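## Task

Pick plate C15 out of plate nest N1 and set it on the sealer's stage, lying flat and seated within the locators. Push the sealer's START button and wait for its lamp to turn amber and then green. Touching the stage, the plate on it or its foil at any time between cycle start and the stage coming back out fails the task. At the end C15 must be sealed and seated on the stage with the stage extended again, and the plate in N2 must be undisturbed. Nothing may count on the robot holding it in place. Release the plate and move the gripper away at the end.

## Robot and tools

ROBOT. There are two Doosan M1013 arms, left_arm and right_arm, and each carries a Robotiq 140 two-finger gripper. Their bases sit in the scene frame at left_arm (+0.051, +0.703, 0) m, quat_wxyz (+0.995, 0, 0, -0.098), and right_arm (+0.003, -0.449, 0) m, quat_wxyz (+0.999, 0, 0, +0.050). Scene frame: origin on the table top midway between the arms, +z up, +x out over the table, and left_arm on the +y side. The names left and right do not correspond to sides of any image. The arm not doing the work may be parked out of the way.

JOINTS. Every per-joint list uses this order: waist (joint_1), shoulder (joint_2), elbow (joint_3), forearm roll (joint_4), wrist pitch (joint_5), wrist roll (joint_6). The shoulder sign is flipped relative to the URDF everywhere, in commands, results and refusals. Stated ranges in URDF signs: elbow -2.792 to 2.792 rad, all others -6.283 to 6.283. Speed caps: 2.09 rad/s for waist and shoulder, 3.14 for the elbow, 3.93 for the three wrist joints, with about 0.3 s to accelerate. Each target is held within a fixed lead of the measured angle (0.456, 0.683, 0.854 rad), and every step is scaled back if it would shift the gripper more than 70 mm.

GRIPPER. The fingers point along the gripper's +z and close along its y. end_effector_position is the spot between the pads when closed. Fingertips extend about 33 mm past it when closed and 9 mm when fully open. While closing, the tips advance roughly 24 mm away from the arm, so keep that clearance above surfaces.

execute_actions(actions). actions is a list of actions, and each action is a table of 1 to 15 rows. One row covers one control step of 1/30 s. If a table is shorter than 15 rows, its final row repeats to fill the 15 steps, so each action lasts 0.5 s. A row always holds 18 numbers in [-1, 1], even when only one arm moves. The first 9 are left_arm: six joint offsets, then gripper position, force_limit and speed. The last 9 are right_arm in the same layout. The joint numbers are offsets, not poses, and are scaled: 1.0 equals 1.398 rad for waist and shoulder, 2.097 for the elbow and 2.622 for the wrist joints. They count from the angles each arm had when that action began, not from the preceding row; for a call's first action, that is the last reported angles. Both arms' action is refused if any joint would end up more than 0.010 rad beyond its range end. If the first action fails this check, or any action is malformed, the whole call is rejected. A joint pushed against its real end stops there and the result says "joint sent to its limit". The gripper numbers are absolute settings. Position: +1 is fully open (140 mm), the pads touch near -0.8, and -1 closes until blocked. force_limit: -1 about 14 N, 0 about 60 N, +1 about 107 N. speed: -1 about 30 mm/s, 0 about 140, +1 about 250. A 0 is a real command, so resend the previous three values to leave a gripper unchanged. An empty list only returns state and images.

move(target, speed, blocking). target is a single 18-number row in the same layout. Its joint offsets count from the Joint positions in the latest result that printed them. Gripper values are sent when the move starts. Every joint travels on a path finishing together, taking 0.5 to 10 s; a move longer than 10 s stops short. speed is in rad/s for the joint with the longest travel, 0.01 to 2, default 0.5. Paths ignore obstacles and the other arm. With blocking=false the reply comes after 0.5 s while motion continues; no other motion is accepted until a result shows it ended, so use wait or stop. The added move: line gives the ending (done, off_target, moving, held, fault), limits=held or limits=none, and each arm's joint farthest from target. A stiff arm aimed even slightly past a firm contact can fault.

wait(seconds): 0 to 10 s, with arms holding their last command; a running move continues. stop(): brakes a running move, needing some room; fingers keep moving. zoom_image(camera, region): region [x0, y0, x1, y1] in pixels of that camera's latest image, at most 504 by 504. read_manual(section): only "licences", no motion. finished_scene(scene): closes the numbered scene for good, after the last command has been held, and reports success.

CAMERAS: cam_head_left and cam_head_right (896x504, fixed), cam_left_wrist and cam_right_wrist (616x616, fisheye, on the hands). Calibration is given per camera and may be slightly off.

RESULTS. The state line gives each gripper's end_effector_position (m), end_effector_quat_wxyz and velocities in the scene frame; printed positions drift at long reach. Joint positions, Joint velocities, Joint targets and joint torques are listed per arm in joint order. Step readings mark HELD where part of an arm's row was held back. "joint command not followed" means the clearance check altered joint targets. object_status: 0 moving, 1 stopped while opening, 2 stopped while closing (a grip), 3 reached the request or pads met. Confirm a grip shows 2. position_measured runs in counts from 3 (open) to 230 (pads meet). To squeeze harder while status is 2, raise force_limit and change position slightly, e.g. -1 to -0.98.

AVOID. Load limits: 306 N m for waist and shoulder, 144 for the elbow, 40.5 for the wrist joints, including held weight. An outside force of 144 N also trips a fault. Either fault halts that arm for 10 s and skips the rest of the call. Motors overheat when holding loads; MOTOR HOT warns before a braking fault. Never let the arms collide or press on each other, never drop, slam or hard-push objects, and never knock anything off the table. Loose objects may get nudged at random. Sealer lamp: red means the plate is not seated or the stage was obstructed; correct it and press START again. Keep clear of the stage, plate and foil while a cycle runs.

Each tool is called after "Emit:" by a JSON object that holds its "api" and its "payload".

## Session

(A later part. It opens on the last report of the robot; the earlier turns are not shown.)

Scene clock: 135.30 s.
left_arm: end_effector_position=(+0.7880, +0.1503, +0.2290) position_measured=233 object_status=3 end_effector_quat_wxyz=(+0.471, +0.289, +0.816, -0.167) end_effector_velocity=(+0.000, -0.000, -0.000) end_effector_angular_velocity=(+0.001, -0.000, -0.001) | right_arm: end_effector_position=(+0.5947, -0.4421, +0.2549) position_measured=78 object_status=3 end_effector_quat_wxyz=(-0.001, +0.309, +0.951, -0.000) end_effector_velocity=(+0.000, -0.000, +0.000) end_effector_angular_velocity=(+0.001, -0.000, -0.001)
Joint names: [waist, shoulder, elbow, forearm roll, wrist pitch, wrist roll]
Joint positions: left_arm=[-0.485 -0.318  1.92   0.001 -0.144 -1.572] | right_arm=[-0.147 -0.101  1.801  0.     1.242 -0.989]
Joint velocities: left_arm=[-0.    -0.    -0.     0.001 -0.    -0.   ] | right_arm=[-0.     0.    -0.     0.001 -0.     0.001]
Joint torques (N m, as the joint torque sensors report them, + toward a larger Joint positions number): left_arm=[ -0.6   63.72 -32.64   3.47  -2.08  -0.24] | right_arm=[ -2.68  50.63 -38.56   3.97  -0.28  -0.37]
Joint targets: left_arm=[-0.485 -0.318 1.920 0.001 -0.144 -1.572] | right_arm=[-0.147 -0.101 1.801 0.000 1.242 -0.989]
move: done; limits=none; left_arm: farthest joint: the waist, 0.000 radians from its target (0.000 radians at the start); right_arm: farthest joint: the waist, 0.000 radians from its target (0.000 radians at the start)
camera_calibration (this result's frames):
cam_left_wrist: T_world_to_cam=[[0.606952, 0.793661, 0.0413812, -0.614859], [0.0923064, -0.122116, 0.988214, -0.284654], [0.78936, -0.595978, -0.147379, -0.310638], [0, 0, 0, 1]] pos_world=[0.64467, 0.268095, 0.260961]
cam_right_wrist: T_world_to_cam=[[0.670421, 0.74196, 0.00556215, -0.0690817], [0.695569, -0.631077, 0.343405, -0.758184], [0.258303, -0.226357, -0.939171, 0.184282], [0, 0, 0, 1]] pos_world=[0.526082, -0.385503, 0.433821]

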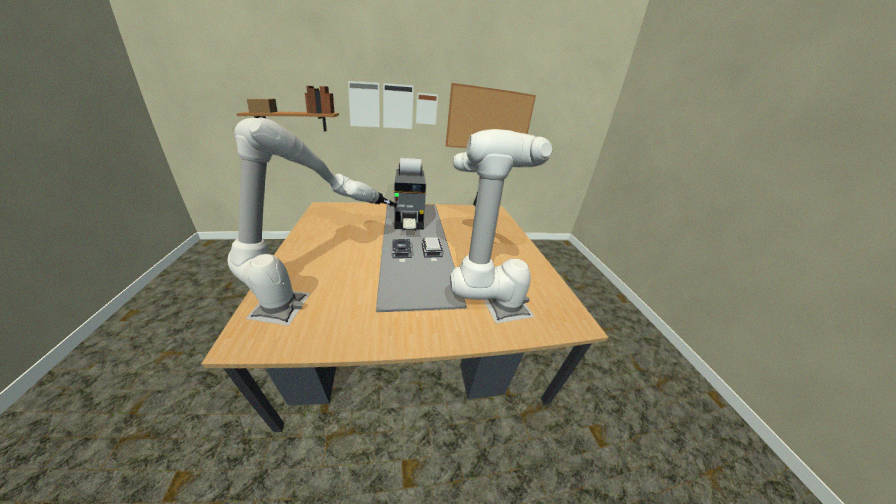

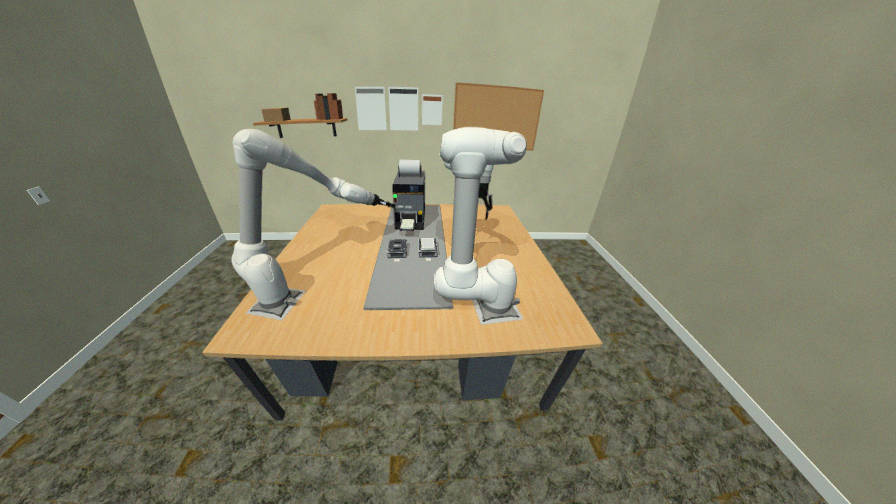

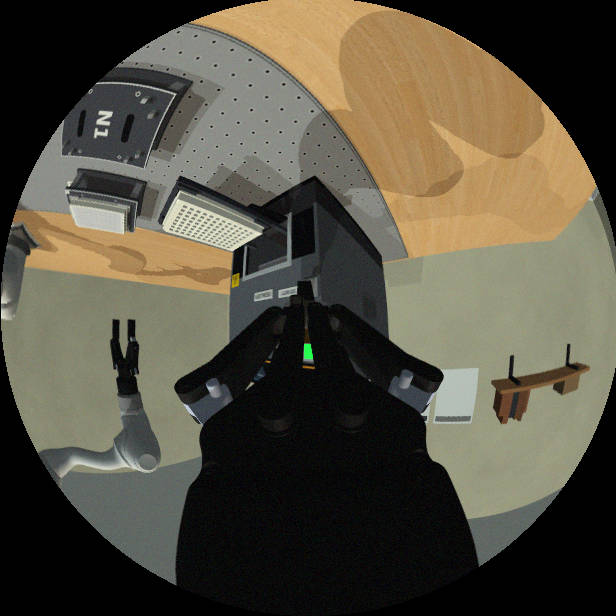

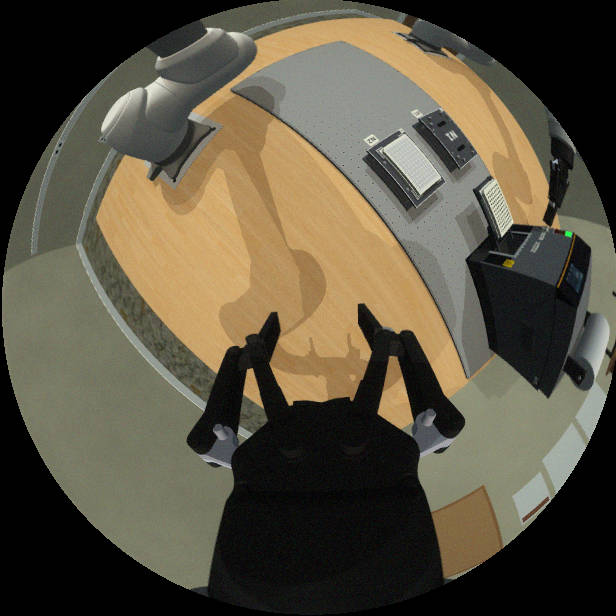

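Emit:
{"api": "move", "payload": {"target": [0,-0.010,-0.0093,0,0.002,0,-1,0,0,0,0,0,0,0,0,0.4,-0.5,-0.6], "speed": 0.03}}

Emit:
{"api": "move", "payload": {"target": [0,0.058,0.054,0,-0.0115,0,-1,0,0,0,0,0,0,0,0,0.4,-0.5,-0.6], "speed": 0.2}}

Emit:
{"api": "move", "payload": {"target": [0.1,0.179,0.076,0,0.034,0,-1,0,0,0,0,0,0,0,0,0.4,-0.5,-0.6], "speed": 0.4}}

Scene clock: 136.60 s.
left_arm: end_effector_position=(+0.7958, +0.1440, +0.2286) position_measured=233 object_status=3 end_effector_quat_wxyz=(+0.471, +0.289, +0.816, -0.167) end_effector_velocity=(+0.000, -0.000, +0.000) end_effector_angular_velocity=(-0.000, +0.000, +0.000) | right_arm: end_effector_position=(+0.5947, -0.4421, +0.2549) position_measured=78 object_status=3 end_effector_quat_wxyz=(-0.001, +0.309, +0.951, -0.000) end_effector_velocity=(-0.000, +0.001, -0.000) end_effector_angular_velocity=(+0.000, +0.000, +0.002)
Joint names: [waist, shoulder, elbow, forearm roll, wrist pitch, wrist roll]
Joint positions: left_arm=[-0.485 -0.332  1.901  0.001 -0.138 -1.572] | right_arm=[-0.147 -0.101  1.801  0.     1.242 -0.989]
Joint velocities: left_arm=[-0.    -0.    -0.001 -0.     0.001 -0.   ] | right_arm=[ 0.001 -0.    -0.     0.     0.    -0.001]
Joint torques (N m, as the joint torque sensors report them, + toward a larger Joint positions number): left_arm=[  7.08  53.03 -47.17   3.1   -6.55  -0.23] | right_arm=[ -3.22  50.59 -38.88   3.93  -0.34  -0.19]
Joint targets: left_arm=[-0.485 -0.332 1.901 0.001 -0.139 -1.572] | right_arm=[-0.147 -0.101 1.801 0.000 1.242 -0.989]
move: done; limits=none; left_arm: farthest joint: the waist, 0.000 radians from its target (0.000 radians at the start); right_arm: farthest joint: the waist, 0.000 radians from its target (0.000 radians at the start)
camera_calibration (this result's frames):
cam_left_wrist: T_world_to_cam=[[0.606951, 0.793661, 0.0413869, -0.614563], [0.0923684, -0.12217, 0.988202, -0.285776], [0.789353, -0.595967, -0.147461, -0.3206], [0, 0, 0, 1]] pos_world=[0.652473, 0.261774, 0.260563]
cam_right_wrist: T_world_to_cam=[[0.670421, 0.74196, 0.00556224, -0.0690817], [0.695569, -0.631077, 0.343405, -0.758184], [0.258303, -0.226357, -0.939171, 0.184282], [0, 0, 0, 1]] pos_world=[0.526082, -0.385503, 0.433821]

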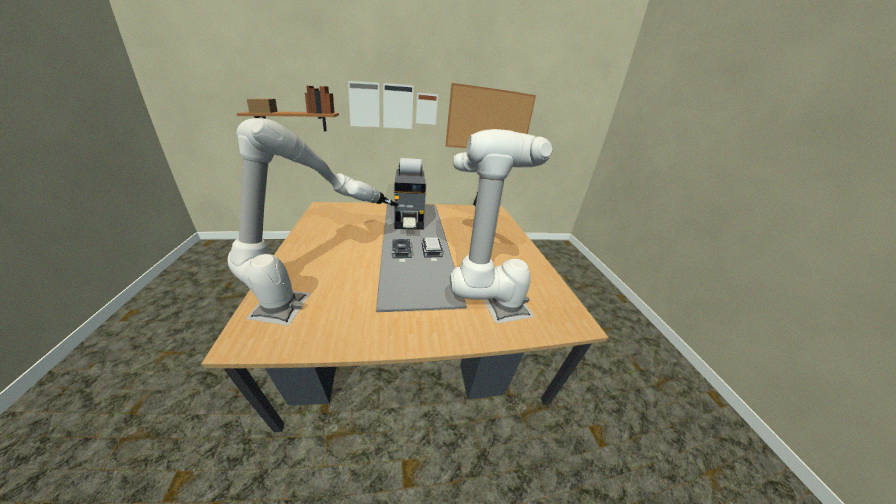

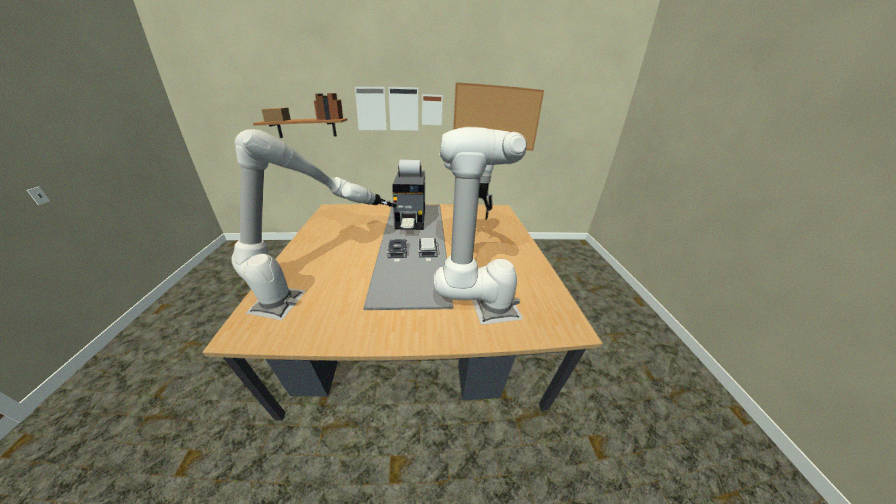

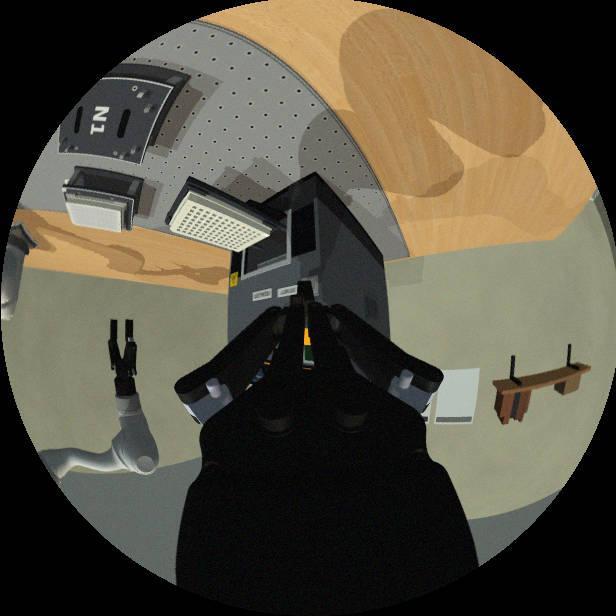

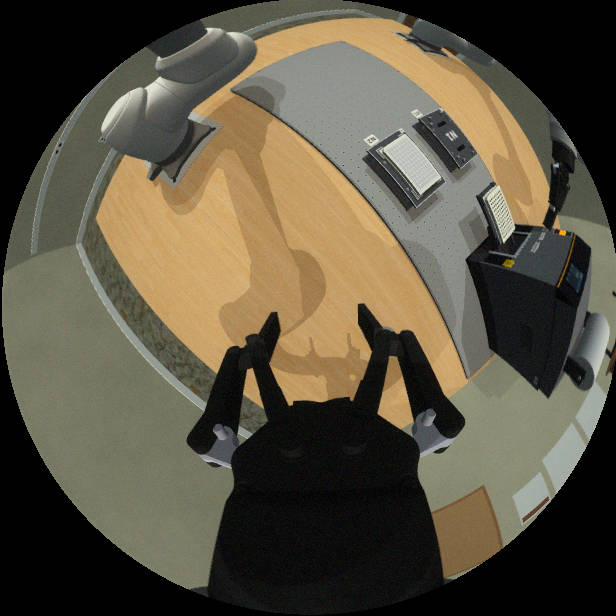

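Scene clock: 137.50 s.
left_arm: end_effector_position=(+0.7493, +0.1816, +0.2285) position_measured=233 object_status=3 end_effector_quat_wxyz=(+0.470, +0.289, +0.817, -0.167) end_effector_velocity=(-0.000, +0.000, -0.000) end_effector_angular_velocity=(+0.001, -0.001, -0.001) | right_arm: end_effector_position=(+0.5947, -0.4421, +0.2549) position_measured=78 object_status=3 end_effector_quat_wxyz=(-0.001, +0.309, +0.951, -0.000) end_effector_velocity=(+0.000, +0.001, +0.000) end_effector_angular_velocity=(-0.000, -0.001, +0.002)
Joint names: [waist, shoulder, elbow, forearm roll, wrist pitch, wrist roll]
Joint positions: left_arm=[-0.485 -0.251  2.014  0.001 -0.169 -1.572] | right_arm=[-0.147 -0.101  1.801  0.     1.242 -0.989]
Joint velocities: left_arm=[-0.    -0.     0.     0.    -0.001  0.001] | right_arm=[ 0.003  0.    -0.001 -0.     0.     0.   ]
Joint torques (N m, as the joint torque sensors report them, + toward a larger Joint positions number): left_arm=[  0.47  55.1  -32.5    3.46  -1.97  -0.08] | right_arm=[ -2.87  49.85 -38.82   3.92  -0.4   -0.22]
Joint targets: left_arm=[-0.485 -0.251 2.014 0.001 -0.169 -1.572] | right_arm=[-0.147 -0.101 1.801 0.000 1.242 -0.989]
move: done; limits=none; left_arm: farthest joint: the waist, 0.000 radians from its target (0.000 radians at the start); right_arm: farthest joint: the waist, 0.000 radians from its target (0.000 radians at the start)
camera_calibration (this result's frames):
cam_left_wrist: T_world_to_cam=[[0.607052, 0.793581, 0.0414242, -0.616276], [0.0939112, -0.123405, 0.987903, -0.277639], [0.789093, -0.595819, -0.14944, -0.26095], [0, 0, 0, 1]] pos_world=[0.606099, 0.299324, 0.260813]
cam_right_wrist: T_world_to_cam=[[0.670421, 0.74196, 0.00556225, -0.0690819], [0.695568, -0.631077, 0.343405, -0.758184], [0.258303, -0.226357, -0.939171, 0.184282], [0, 0, 0, 1]] pos_world=[0.526082, -0.385503, 0.433821]

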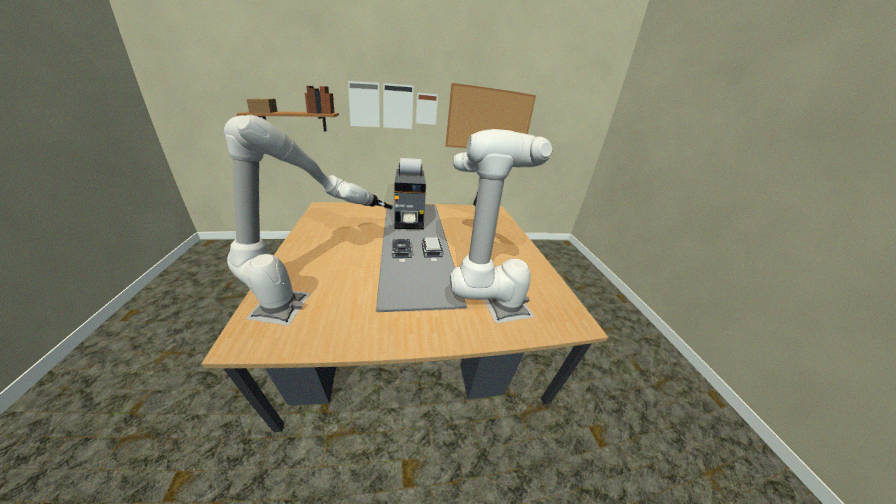

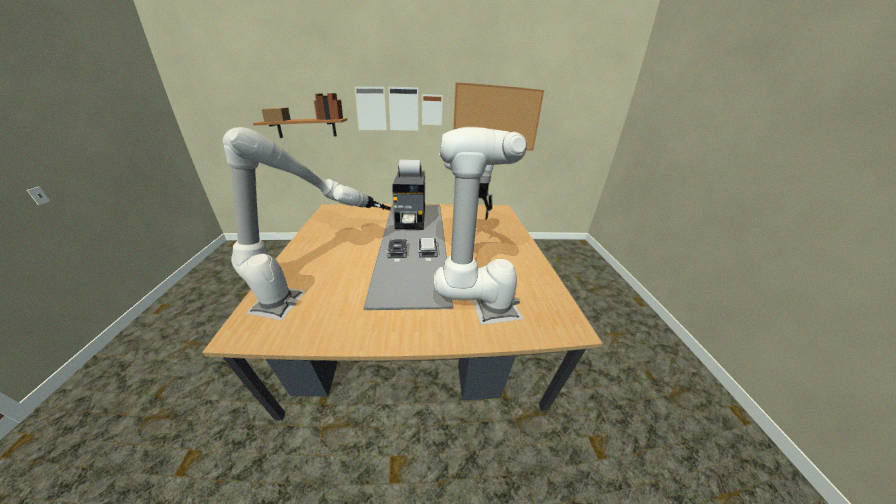

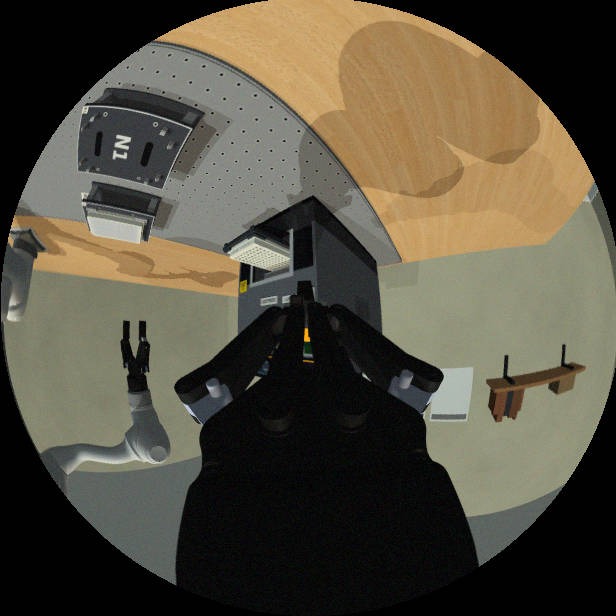

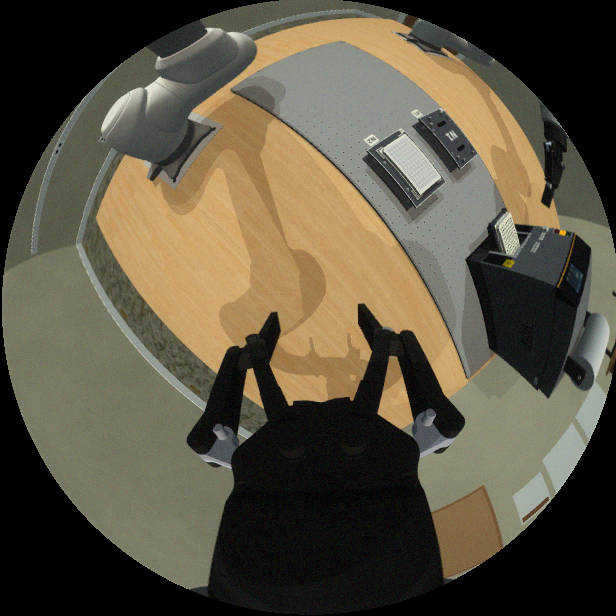

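Scene clock: 138.50 s.
left_arm: end_effector_position=(+0.7102, +0.3471, +0.2888) position_measured=233 object_status=3 end_effector_quat_wxyz=(+0.482, +0.231, +0.835, -0.134) end_effector_velocity=(-0.000, +0.001, +0.000) end_effector_angular_velocity=(+0.000, -0.000, +0.000) | right_arm: end_effector_position=(+0.5947, -0.4421, +0.2549) position_measured=78 object_status=3 end_effector_quat_wxyz=(-0.001, +0.309, +0.951, -0.000) end_effector_velocity=(+0.000, +0.001, +0.000) end_effector_angular_velocity=(-0.000, -0.000, +0.002)
Joint names: [waist, shoulder, elbow, forearm roll, wrist pitch, wrist roll]
Joint positions: left_arm=[-0.345 -0.001  2.173  0.001 -0.08  -1.572] | right_arm=[-0.147 -0.101  1.801  0.     1.242 -0.989]
Joint velocities: left_arm=[ 0.     0.001  0.    -0.     0.     0.001] | right_arm=[ 0.001 -0.    -0.    -0.     0.    -0.001]
Joint torques (N m, as the joint torque sensors report them, + toward a larger Joint positions number): left_arm=[ -0.36  33.35 -34.68   3.47  -2.12   0.  ] | right_arm=[ -2.88  49.85 -38.68   4.    -0.39  -0.18]
Joint targets: left_arm=[-0.345 -0.001 2.174 0.001 -0.080 -1.572] | right_arm=[-0.147 -0.101 1.801 0.000 1.242 -0.989]
move: done; limits=none; left_arm: farthest joint: the waist, 0.000 radians from its target (0.139 radians at the start); right_arm: farthest joint: the waist, 0.000 radians from its target (0.000 radians at the start)
camera_calibration (this result's frames):
cam_left_wrist: T_world_to_cam=[[0.490455, 0.870481, 0.0414295, -0.670294], [0.108709, -0.10828, 0.988159, -0.329016], [0.86466, -0.480143, -0.147736, -0.216728], [0, 0, 0, 1]] pos_world=[0.551911, 0.443792, 0.320872]
cam_right_wrist: T_world_to_cam=[[0.670421, 0.74196, 0.00556215, -0.0690818], [0.695568, -0.631077, 0.343405, -0.758184], [0.258303, -0.226357, -0.939171, 0.184282], [0, 0, 0, 1]] pos_world=[0.526082, -0.385503, 0.433821]

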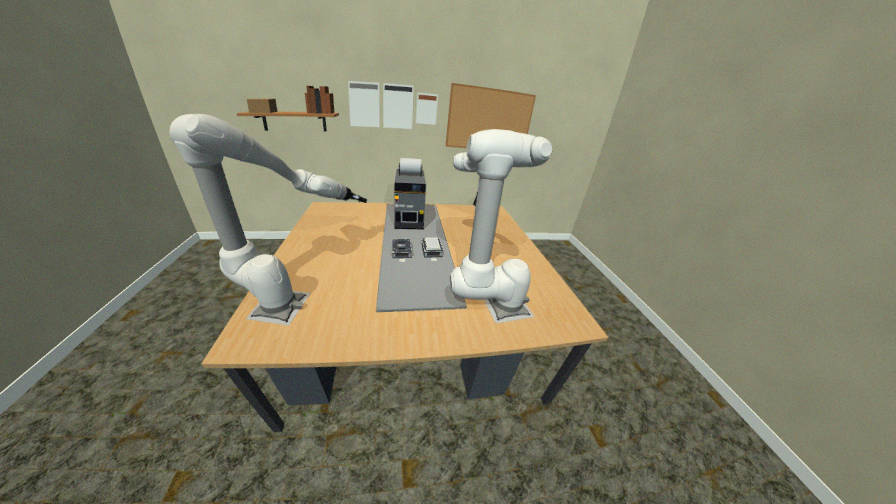

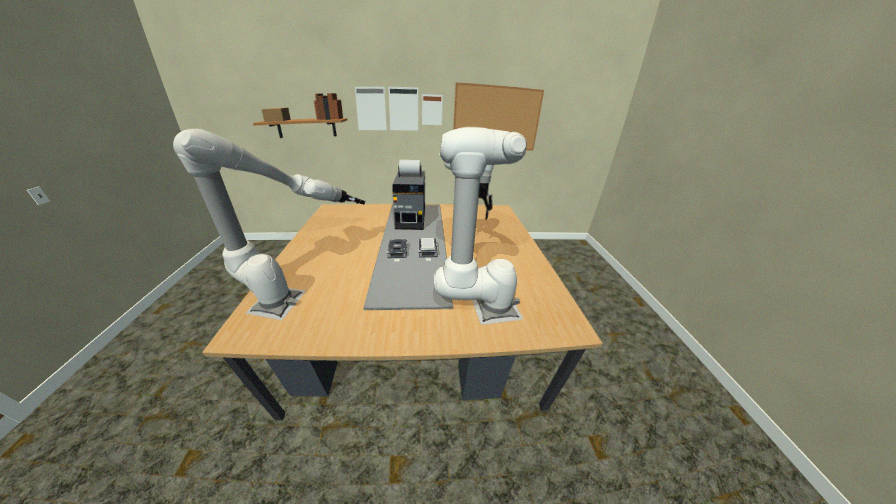

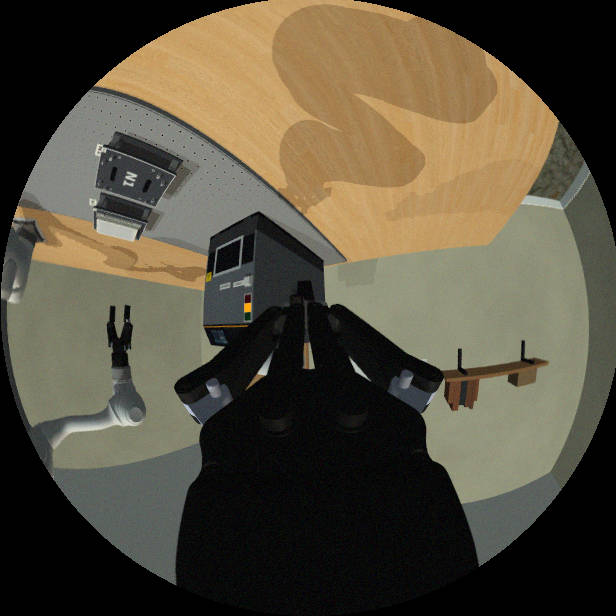

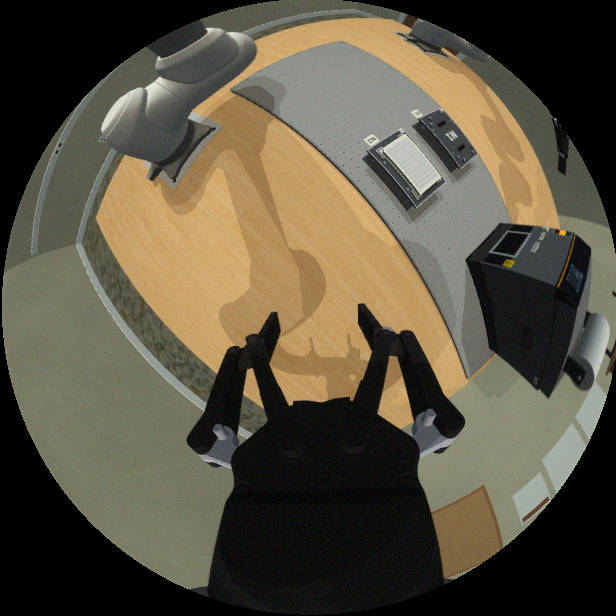

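Cycle running.

Emit:
{"api": "wait", "payload": {"seconds": 10}}

Emit:
{"api": "wait", "payload": {"seconds": 4}}

Emit:
{"api": "zoom_image", "payload": {"camera": "cam_head_left", "region": [360,150,460,260]}}

Scene clock: 148.97 s.
left_arm: end_effector_position=(+0.7102, +0.3472, +0.2889) position_measured=233 object_status=3 end_effector_quat_wxyz=(+0.482, +0.231, +0.835, -0.134) end_effector_velocity=(-0.000, +0.000, +0.000) end_effector_angular_velocity=(+0.001, -0.000, -0.000) | right_arm: end_effector_position=(+0.5947, -0.4421, +0.2549) position_measured=78 object_status=3 end_effector_quat_wxyz=(-0.001, +0.309, +0.951, -0.000) end_effector_velocity=(-0.000, +0.000, -0.000) end_effector_angular_velocity=(+0.000, +0.000, +0.000)
Joint names: [waist, shoulder, elbow, forearm roll, wrist pitch, wrist roll]
Joint positions: left_arm=[-0.345 -0.001  2.174  0.001 -0.08  -1.572] | right_arm=[-0.147 -0.101  1.801  0.     1.242 -0.989]
Joint velocities: left_arm=[0.    0.    0.    0.    0.    0.001] | right_arm=[ 0.  0.  0.  0. -0.  0.]
Joint torques (N m, as the joint torque sensors report them, + toward a larger Joint positions number): left_arm=[  0.27  32.87 -34.81   3.68  -2.11  -0.26] | right_arm=[ -2.56  50.59 -38.83   3.91  -0.33  -0.27]
Joint targets: left_arm=[-0.345 -0.001 2.174 0.001 -0.080 -1.572] | right_arm=[-0.147 -0.101 1.801 0.000 1.242 -0.989]
wait: 10.00 s; at rest from the start
camera_calibration (this result's frames):
cam_left_wrist: T_world_to_cam=[[0.490411, 0.870506, 0.0414285, -0.67031], [0.108693, -0.108262, 0.988163, -0.329031], [0.864686, -0.480103, -0.147711, -0.216733], [0, 0, 0, 1]] pos_world=[0.551897, 0.443833, 0.320892]
cam_right_wrist: T_world_to_cam=[[0.670421, 0.74196, 0.00556222, -0.0690819], [0.695568, -0.631077, 0.343405, -0.758184], [0.258303, -0.226357, -0.939171, 0.184282], [0, 0, 0, 1]] pos_world=[0.526082, -0.385503, 0.433821]

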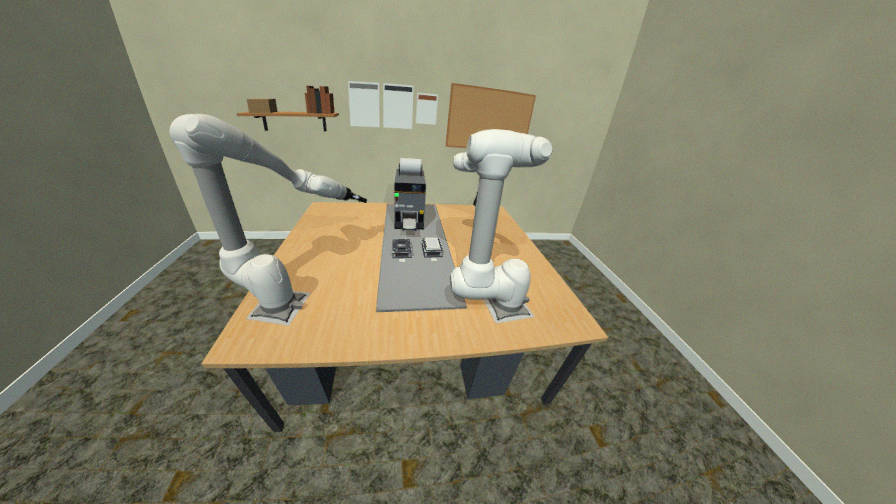

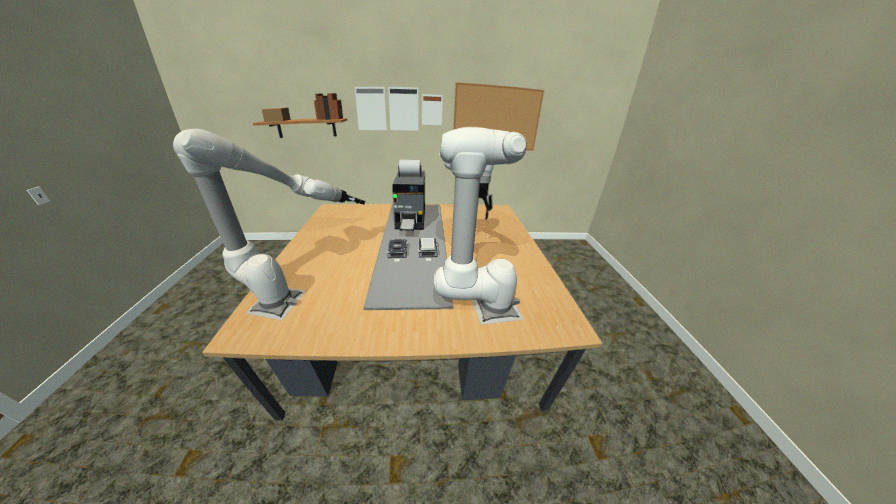

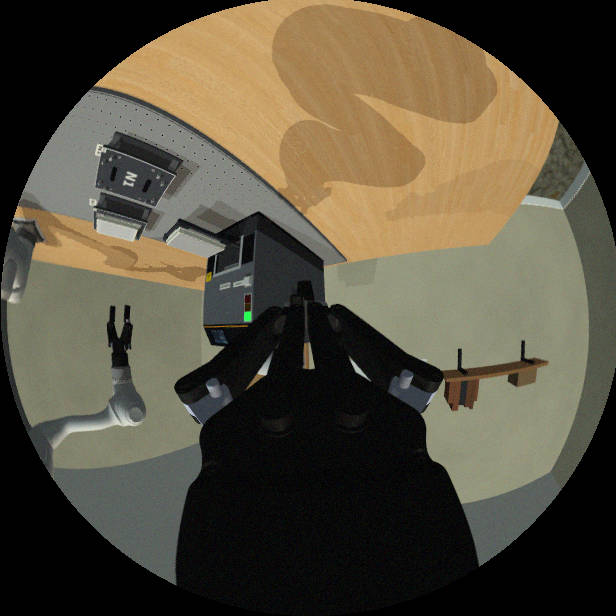

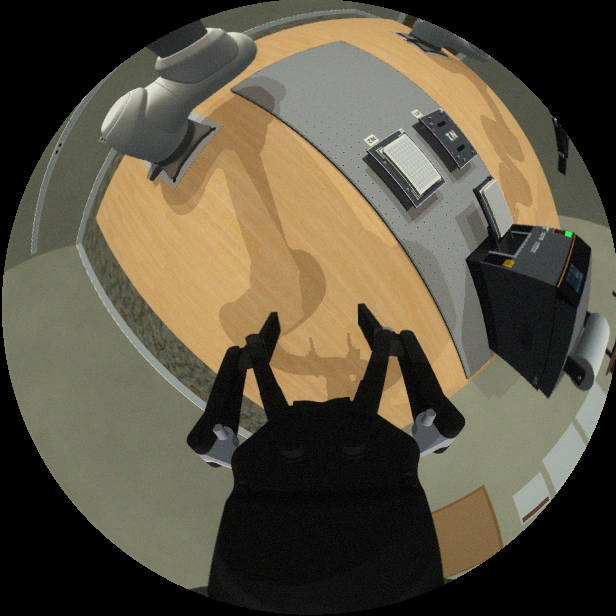

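Scene clock: 152.97 s.
left_arm: end_effector_position=(+0.7102, +0.3472, +0.2889) position_measured=233 object_status=3 end_effector_quat_wxyz=(+0.482, +0.231, +0.835, -0.134) end_effector_velocity=(-0.000, +0.000, -0.000) end_effector_angular_velocity=(+0.002, +0.000, -0.001) | right_arm: end_effector_position=(+0.5947, -0.4421, +0.2549) position_measured=78 object_status=3 end_effector_quat_wxyz=(-0.001, +0.309, +0.951, -0.000) end_effector_velocity=(-0.000, +0.000, -0.000) end_effector_angular_velocity=(-0.000, +0.000, +0.000)
Joint names: [waist, shoulder, elbow, forearm roll, wrist pitch, wrist roll]
Joint positions: left_arm=[-0.345 -0.001  2.174  0.001 -0.08  -1.572] | right_arm=[-0.147 -0.101  1.801  0.     1.242 -0.989]
Joint velocities: left_arm=[-0.     0.     0.     0.001  0.001  0.001] | right_arm=[ 0.     0.     0.001 -0.    -0.    -0.   ]
Joint torques (N m, as the joint torque sensors report them, + toward a larger Joint positions number): left_arm=[ -0.43  32.71 -34.35   3.65  -2.13  -0.14] | right_arm=[ -3.29  50.46 -39.07   4.03  -0.33  -0.24]
Joint targets: left_arm=[-0.345 -0.001 2.174 0.001 -0.080 -1.572] | right_arm=[-0.147 -0.101 1.801 0.000 1.242 -0.989]
wait: 4.00 s; at rest by 0.17 s
camera_calibration (this result's frames):
cam_left_wrist: T_world_to_cam=[[0.490411, 0.870506, 0.0414285, -0.67031], [0.108693, -0.108262, 0.988163, -0.329031], [0.864686, -0.480103, -0.147711, -0.216733], [0, 0, 0, 1]] pos_world=[0.551897, 0.443833, 0.320892]
cam_right_wrist: T_world_to_cam=[[0.670421, 0.74196, 0.005562, -0.0690816], [0.695569, -0.631077, 0.343405, -0.758184], [0.258303, -0.226357, -0.939171, 0.184282], [0, 0, 0, 1]] pos_world=[0.526082, -0.385503, 0.433821]

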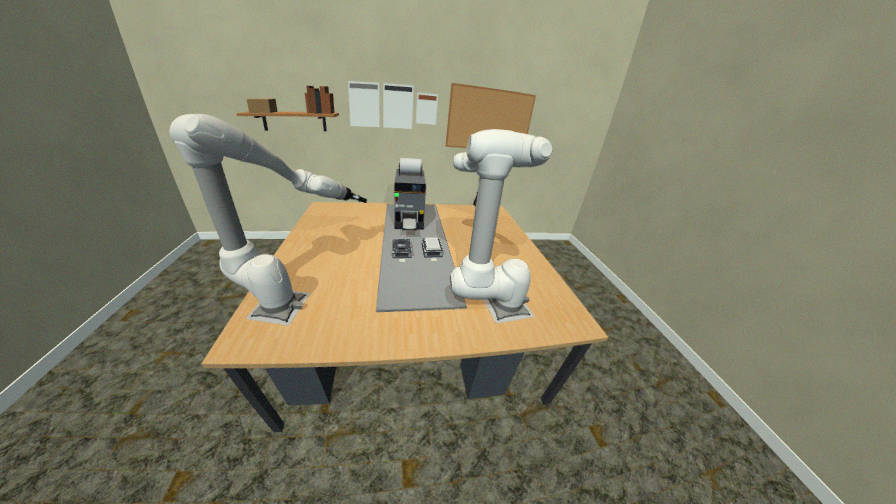

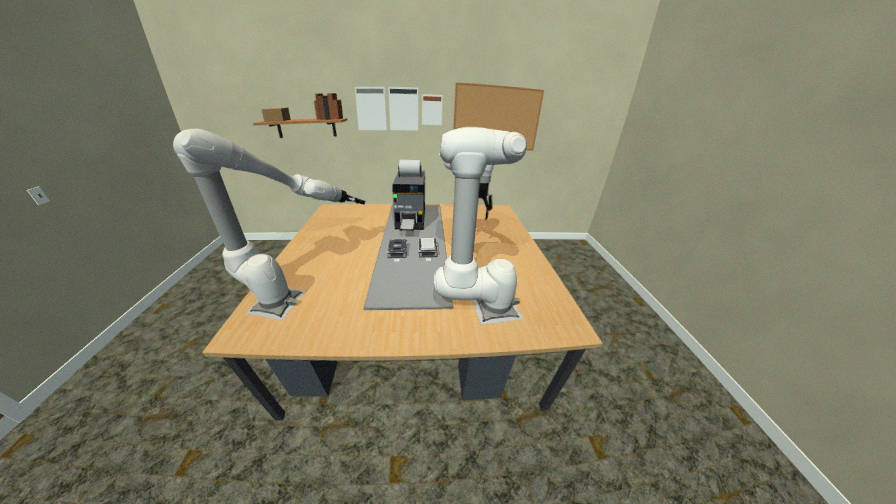

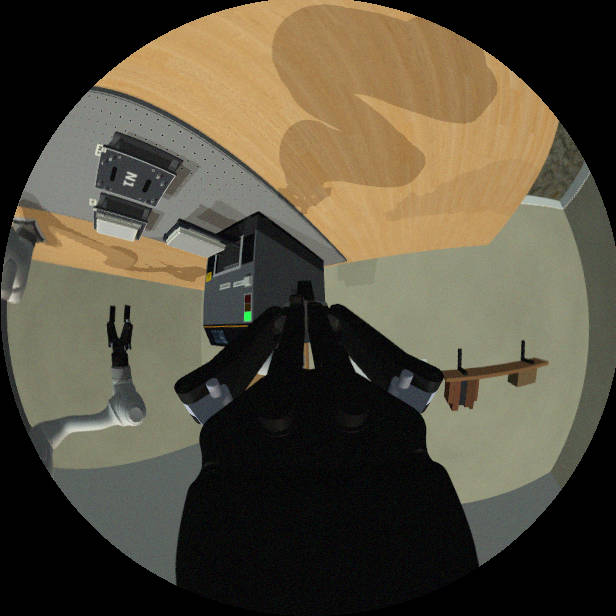

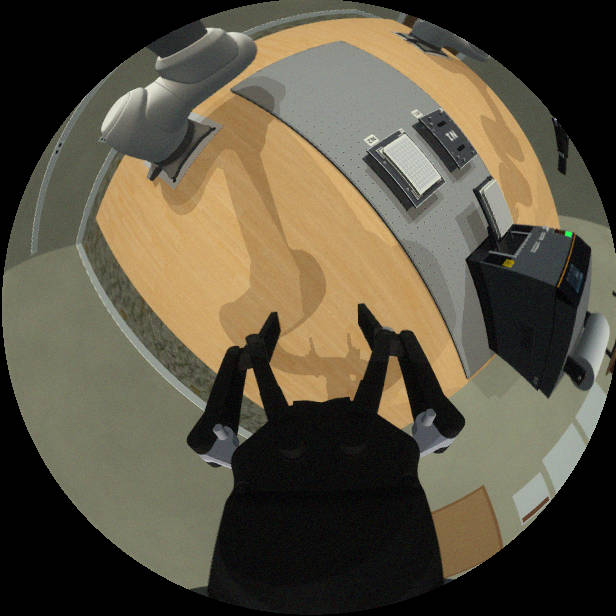

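Region (360, 150, 460, 260) of cam_head_left's 896x504 image, scaled by 4.582, with more detail than that image has; it fills the left 458 columns of this view, and the rest is white.

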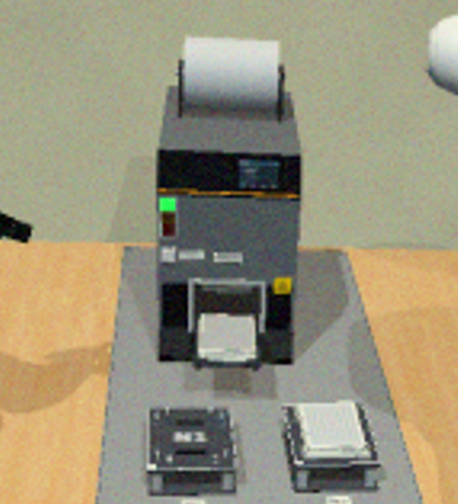

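Emit:
{"api": "finished_scene", "payload": {"scene": 2}}

The scene is finished: the task was done.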